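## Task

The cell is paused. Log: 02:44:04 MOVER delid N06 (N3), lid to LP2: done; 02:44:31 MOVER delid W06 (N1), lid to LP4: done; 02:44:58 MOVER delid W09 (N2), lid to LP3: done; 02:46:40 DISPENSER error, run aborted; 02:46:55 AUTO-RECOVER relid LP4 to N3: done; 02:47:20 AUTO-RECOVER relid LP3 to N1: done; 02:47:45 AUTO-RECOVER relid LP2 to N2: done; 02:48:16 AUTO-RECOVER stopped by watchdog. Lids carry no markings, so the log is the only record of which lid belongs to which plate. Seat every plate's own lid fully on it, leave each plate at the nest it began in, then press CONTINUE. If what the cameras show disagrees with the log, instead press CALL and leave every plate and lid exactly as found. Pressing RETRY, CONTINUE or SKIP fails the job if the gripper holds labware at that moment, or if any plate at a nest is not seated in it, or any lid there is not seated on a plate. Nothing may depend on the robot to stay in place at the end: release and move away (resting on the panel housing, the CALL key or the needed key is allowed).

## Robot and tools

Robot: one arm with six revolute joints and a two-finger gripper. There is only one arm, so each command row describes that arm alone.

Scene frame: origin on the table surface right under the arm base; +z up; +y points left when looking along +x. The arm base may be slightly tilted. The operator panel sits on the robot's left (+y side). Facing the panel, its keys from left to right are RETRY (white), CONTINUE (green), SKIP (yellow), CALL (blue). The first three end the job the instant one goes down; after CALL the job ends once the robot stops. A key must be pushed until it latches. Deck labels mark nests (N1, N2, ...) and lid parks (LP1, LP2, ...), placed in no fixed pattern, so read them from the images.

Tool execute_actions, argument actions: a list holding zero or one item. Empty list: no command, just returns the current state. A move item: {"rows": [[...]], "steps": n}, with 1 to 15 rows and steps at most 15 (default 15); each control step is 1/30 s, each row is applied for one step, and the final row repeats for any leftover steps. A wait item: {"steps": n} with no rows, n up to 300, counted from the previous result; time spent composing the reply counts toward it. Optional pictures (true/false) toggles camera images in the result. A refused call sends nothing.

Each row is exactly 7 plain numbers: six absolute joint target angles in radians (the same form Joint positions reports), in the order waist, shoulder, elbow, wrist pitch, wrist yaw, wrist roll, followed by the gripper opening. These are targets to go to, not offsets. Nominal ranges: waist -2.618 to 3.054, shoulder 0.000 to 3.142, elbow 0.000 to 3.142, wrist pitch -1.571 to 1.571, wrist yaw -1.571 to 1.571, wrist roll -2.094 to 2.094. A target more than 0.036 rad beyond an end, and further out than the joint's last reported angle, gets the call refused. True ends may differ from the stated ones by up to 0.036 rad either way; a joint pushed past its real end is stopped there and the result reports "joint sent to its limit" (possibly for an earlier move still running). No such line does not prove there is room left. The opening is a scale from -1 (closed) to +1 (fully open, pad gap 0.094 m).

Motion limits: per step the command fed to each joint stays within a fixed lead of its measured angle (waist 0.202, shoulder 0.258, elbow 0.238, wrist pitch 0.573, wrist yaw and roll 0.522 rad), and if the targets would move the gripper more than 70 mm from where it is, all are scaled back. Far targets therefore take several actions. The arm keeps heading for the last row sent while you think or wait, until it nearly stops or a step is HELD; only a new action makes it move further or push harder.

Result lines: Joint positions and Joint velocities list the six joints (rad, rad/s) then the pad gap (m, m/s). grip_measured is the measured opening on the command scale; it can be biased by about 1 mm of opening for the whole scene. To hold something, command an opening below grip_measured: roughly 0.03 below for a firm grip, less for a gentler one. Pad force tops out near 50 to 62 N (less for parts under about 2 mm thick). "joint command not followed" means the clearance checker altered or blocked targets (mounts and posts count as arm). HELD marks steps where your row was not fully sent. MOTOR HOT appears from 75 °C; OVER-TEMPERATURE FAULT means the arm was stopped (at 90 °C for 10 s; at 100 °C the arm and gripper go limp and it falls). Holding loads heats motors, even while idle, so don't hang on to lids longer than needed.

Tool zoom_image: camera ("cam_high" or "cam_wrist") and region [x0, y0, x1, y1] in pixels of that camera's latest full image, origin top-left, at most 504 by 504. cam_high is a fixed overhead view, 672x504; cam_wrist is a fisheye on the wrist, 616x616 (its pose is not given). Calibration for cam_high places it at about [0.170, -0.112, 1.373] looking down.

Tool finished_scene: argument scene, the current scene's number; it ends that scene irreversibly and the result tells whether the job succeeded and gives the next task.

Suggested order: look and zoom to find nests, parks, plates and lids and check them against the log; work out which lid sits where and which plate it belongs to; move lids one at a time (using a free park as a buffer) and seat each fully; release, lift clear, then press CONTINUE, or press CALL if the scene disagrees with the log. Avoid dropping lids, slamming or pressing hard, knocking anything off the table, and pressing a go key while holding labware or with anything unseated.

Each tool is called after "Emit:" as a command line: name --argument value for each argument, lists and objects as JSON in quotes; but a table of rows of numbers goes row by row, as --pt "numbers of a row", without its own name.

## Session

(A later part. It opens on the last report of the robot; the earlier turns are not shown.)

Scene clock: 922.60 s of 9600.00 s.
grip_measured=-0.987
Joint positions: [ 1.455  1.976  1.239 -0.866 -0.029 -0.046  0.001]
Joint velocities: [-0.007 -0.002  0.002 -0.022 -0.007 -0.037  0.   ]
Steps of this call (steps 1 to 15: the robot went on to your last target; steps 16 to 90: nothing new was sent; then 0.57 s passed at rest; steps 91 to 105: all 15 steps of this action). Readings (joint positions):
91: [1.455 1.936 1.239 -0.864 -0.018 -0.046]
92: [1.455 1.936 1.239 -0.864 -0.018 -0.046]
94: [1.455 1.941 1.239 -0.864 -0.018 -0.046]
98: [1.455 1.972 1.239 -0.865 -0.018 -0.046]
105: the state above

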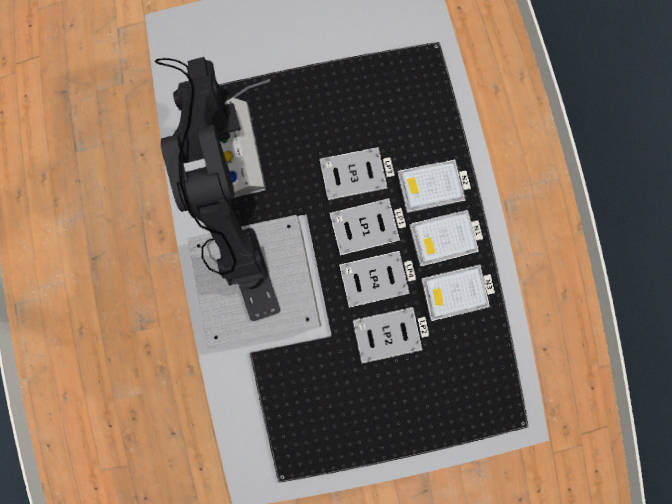

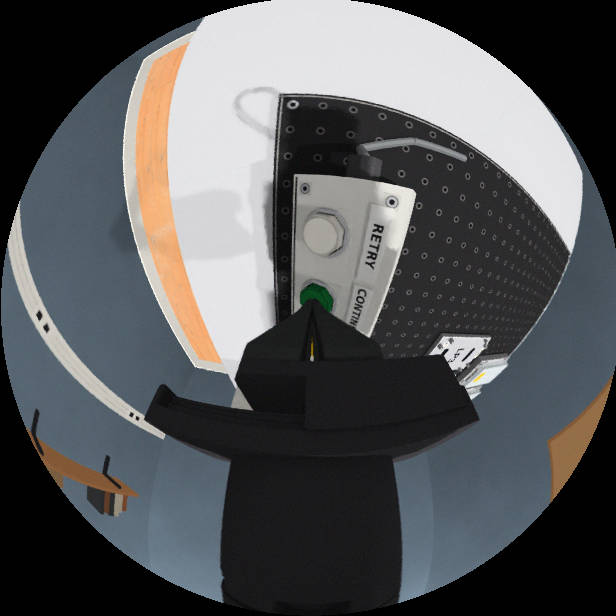

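Emit:
execute_actions --actions '[{"rows": [[1.452,1.99,1.239,-0.88,-0.015,-0.046,-1],[1.449,2.0,1.239,-0.88,-0.01,-0.046,-1],[1.446,2.01,1.239,-0.88,-0.005,-0.046,-1],[1.443,2.02,1.239,-0.88,0.0,-0.046,-1],[1.44,2.03,1.239,-0.88,0.0,-0.046,-1]], "steps": 15}]'

Scene clock: 924.20 s of 9600.00 s.
grip_measured=-0.987
Joint positions: [ 1.455  1.993  1.239 -0.867 -0.036 -0.046  0.001]
Joint velocities: [ 0.002 -0.007 -0.007 -0.051  0.037 -0.051  0.   ]
The task's run ended inside this call: 8 steps that you had sent did not run.
Steps of this call (steps 1 to 15: the robot went on to your last target; steps 16 to 41: nothing new was sent; steps 42 to 48: the first 7 steps of this action). Readings (joint positions):
42: [1.455 1.976 1.239 -0.866 -0.029 -0.046]
43: [1.455 1.976 1.239 -0.866 -0.029 -0.046]
45: [1.455 1.980 1.239 -0.866 -0.029 -0.046]
48: [1.455 1.991 1.239 -0.866 -0.029 -0.046]
The task's run has ended: the event that ends the task has happened. This ends this scene only. If you have not yet called finished_scene for this scene, call it to go on to the next scene.

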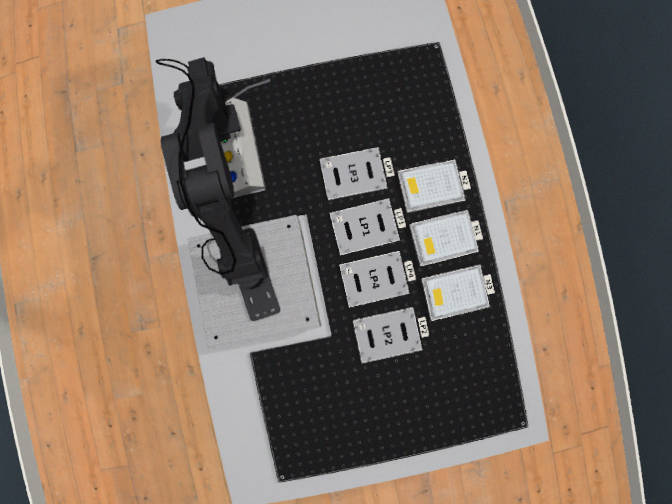

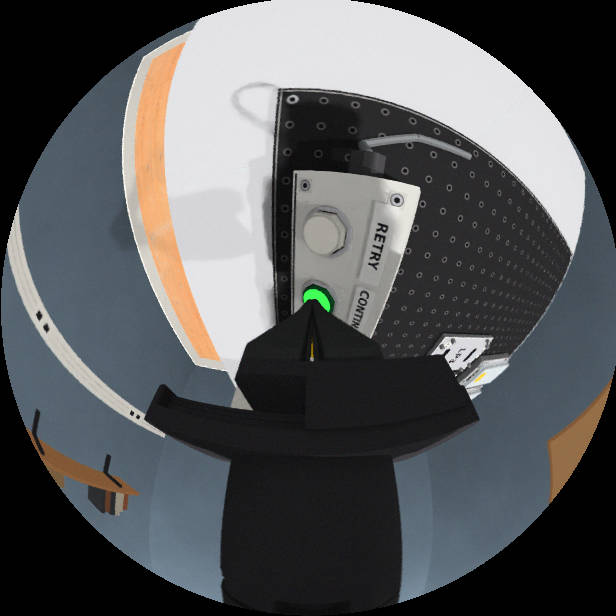

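The CONTINUE key caught. Finishing scene 1.

Emit:
finished_scene --scene 1

The scene is finished: the task was done.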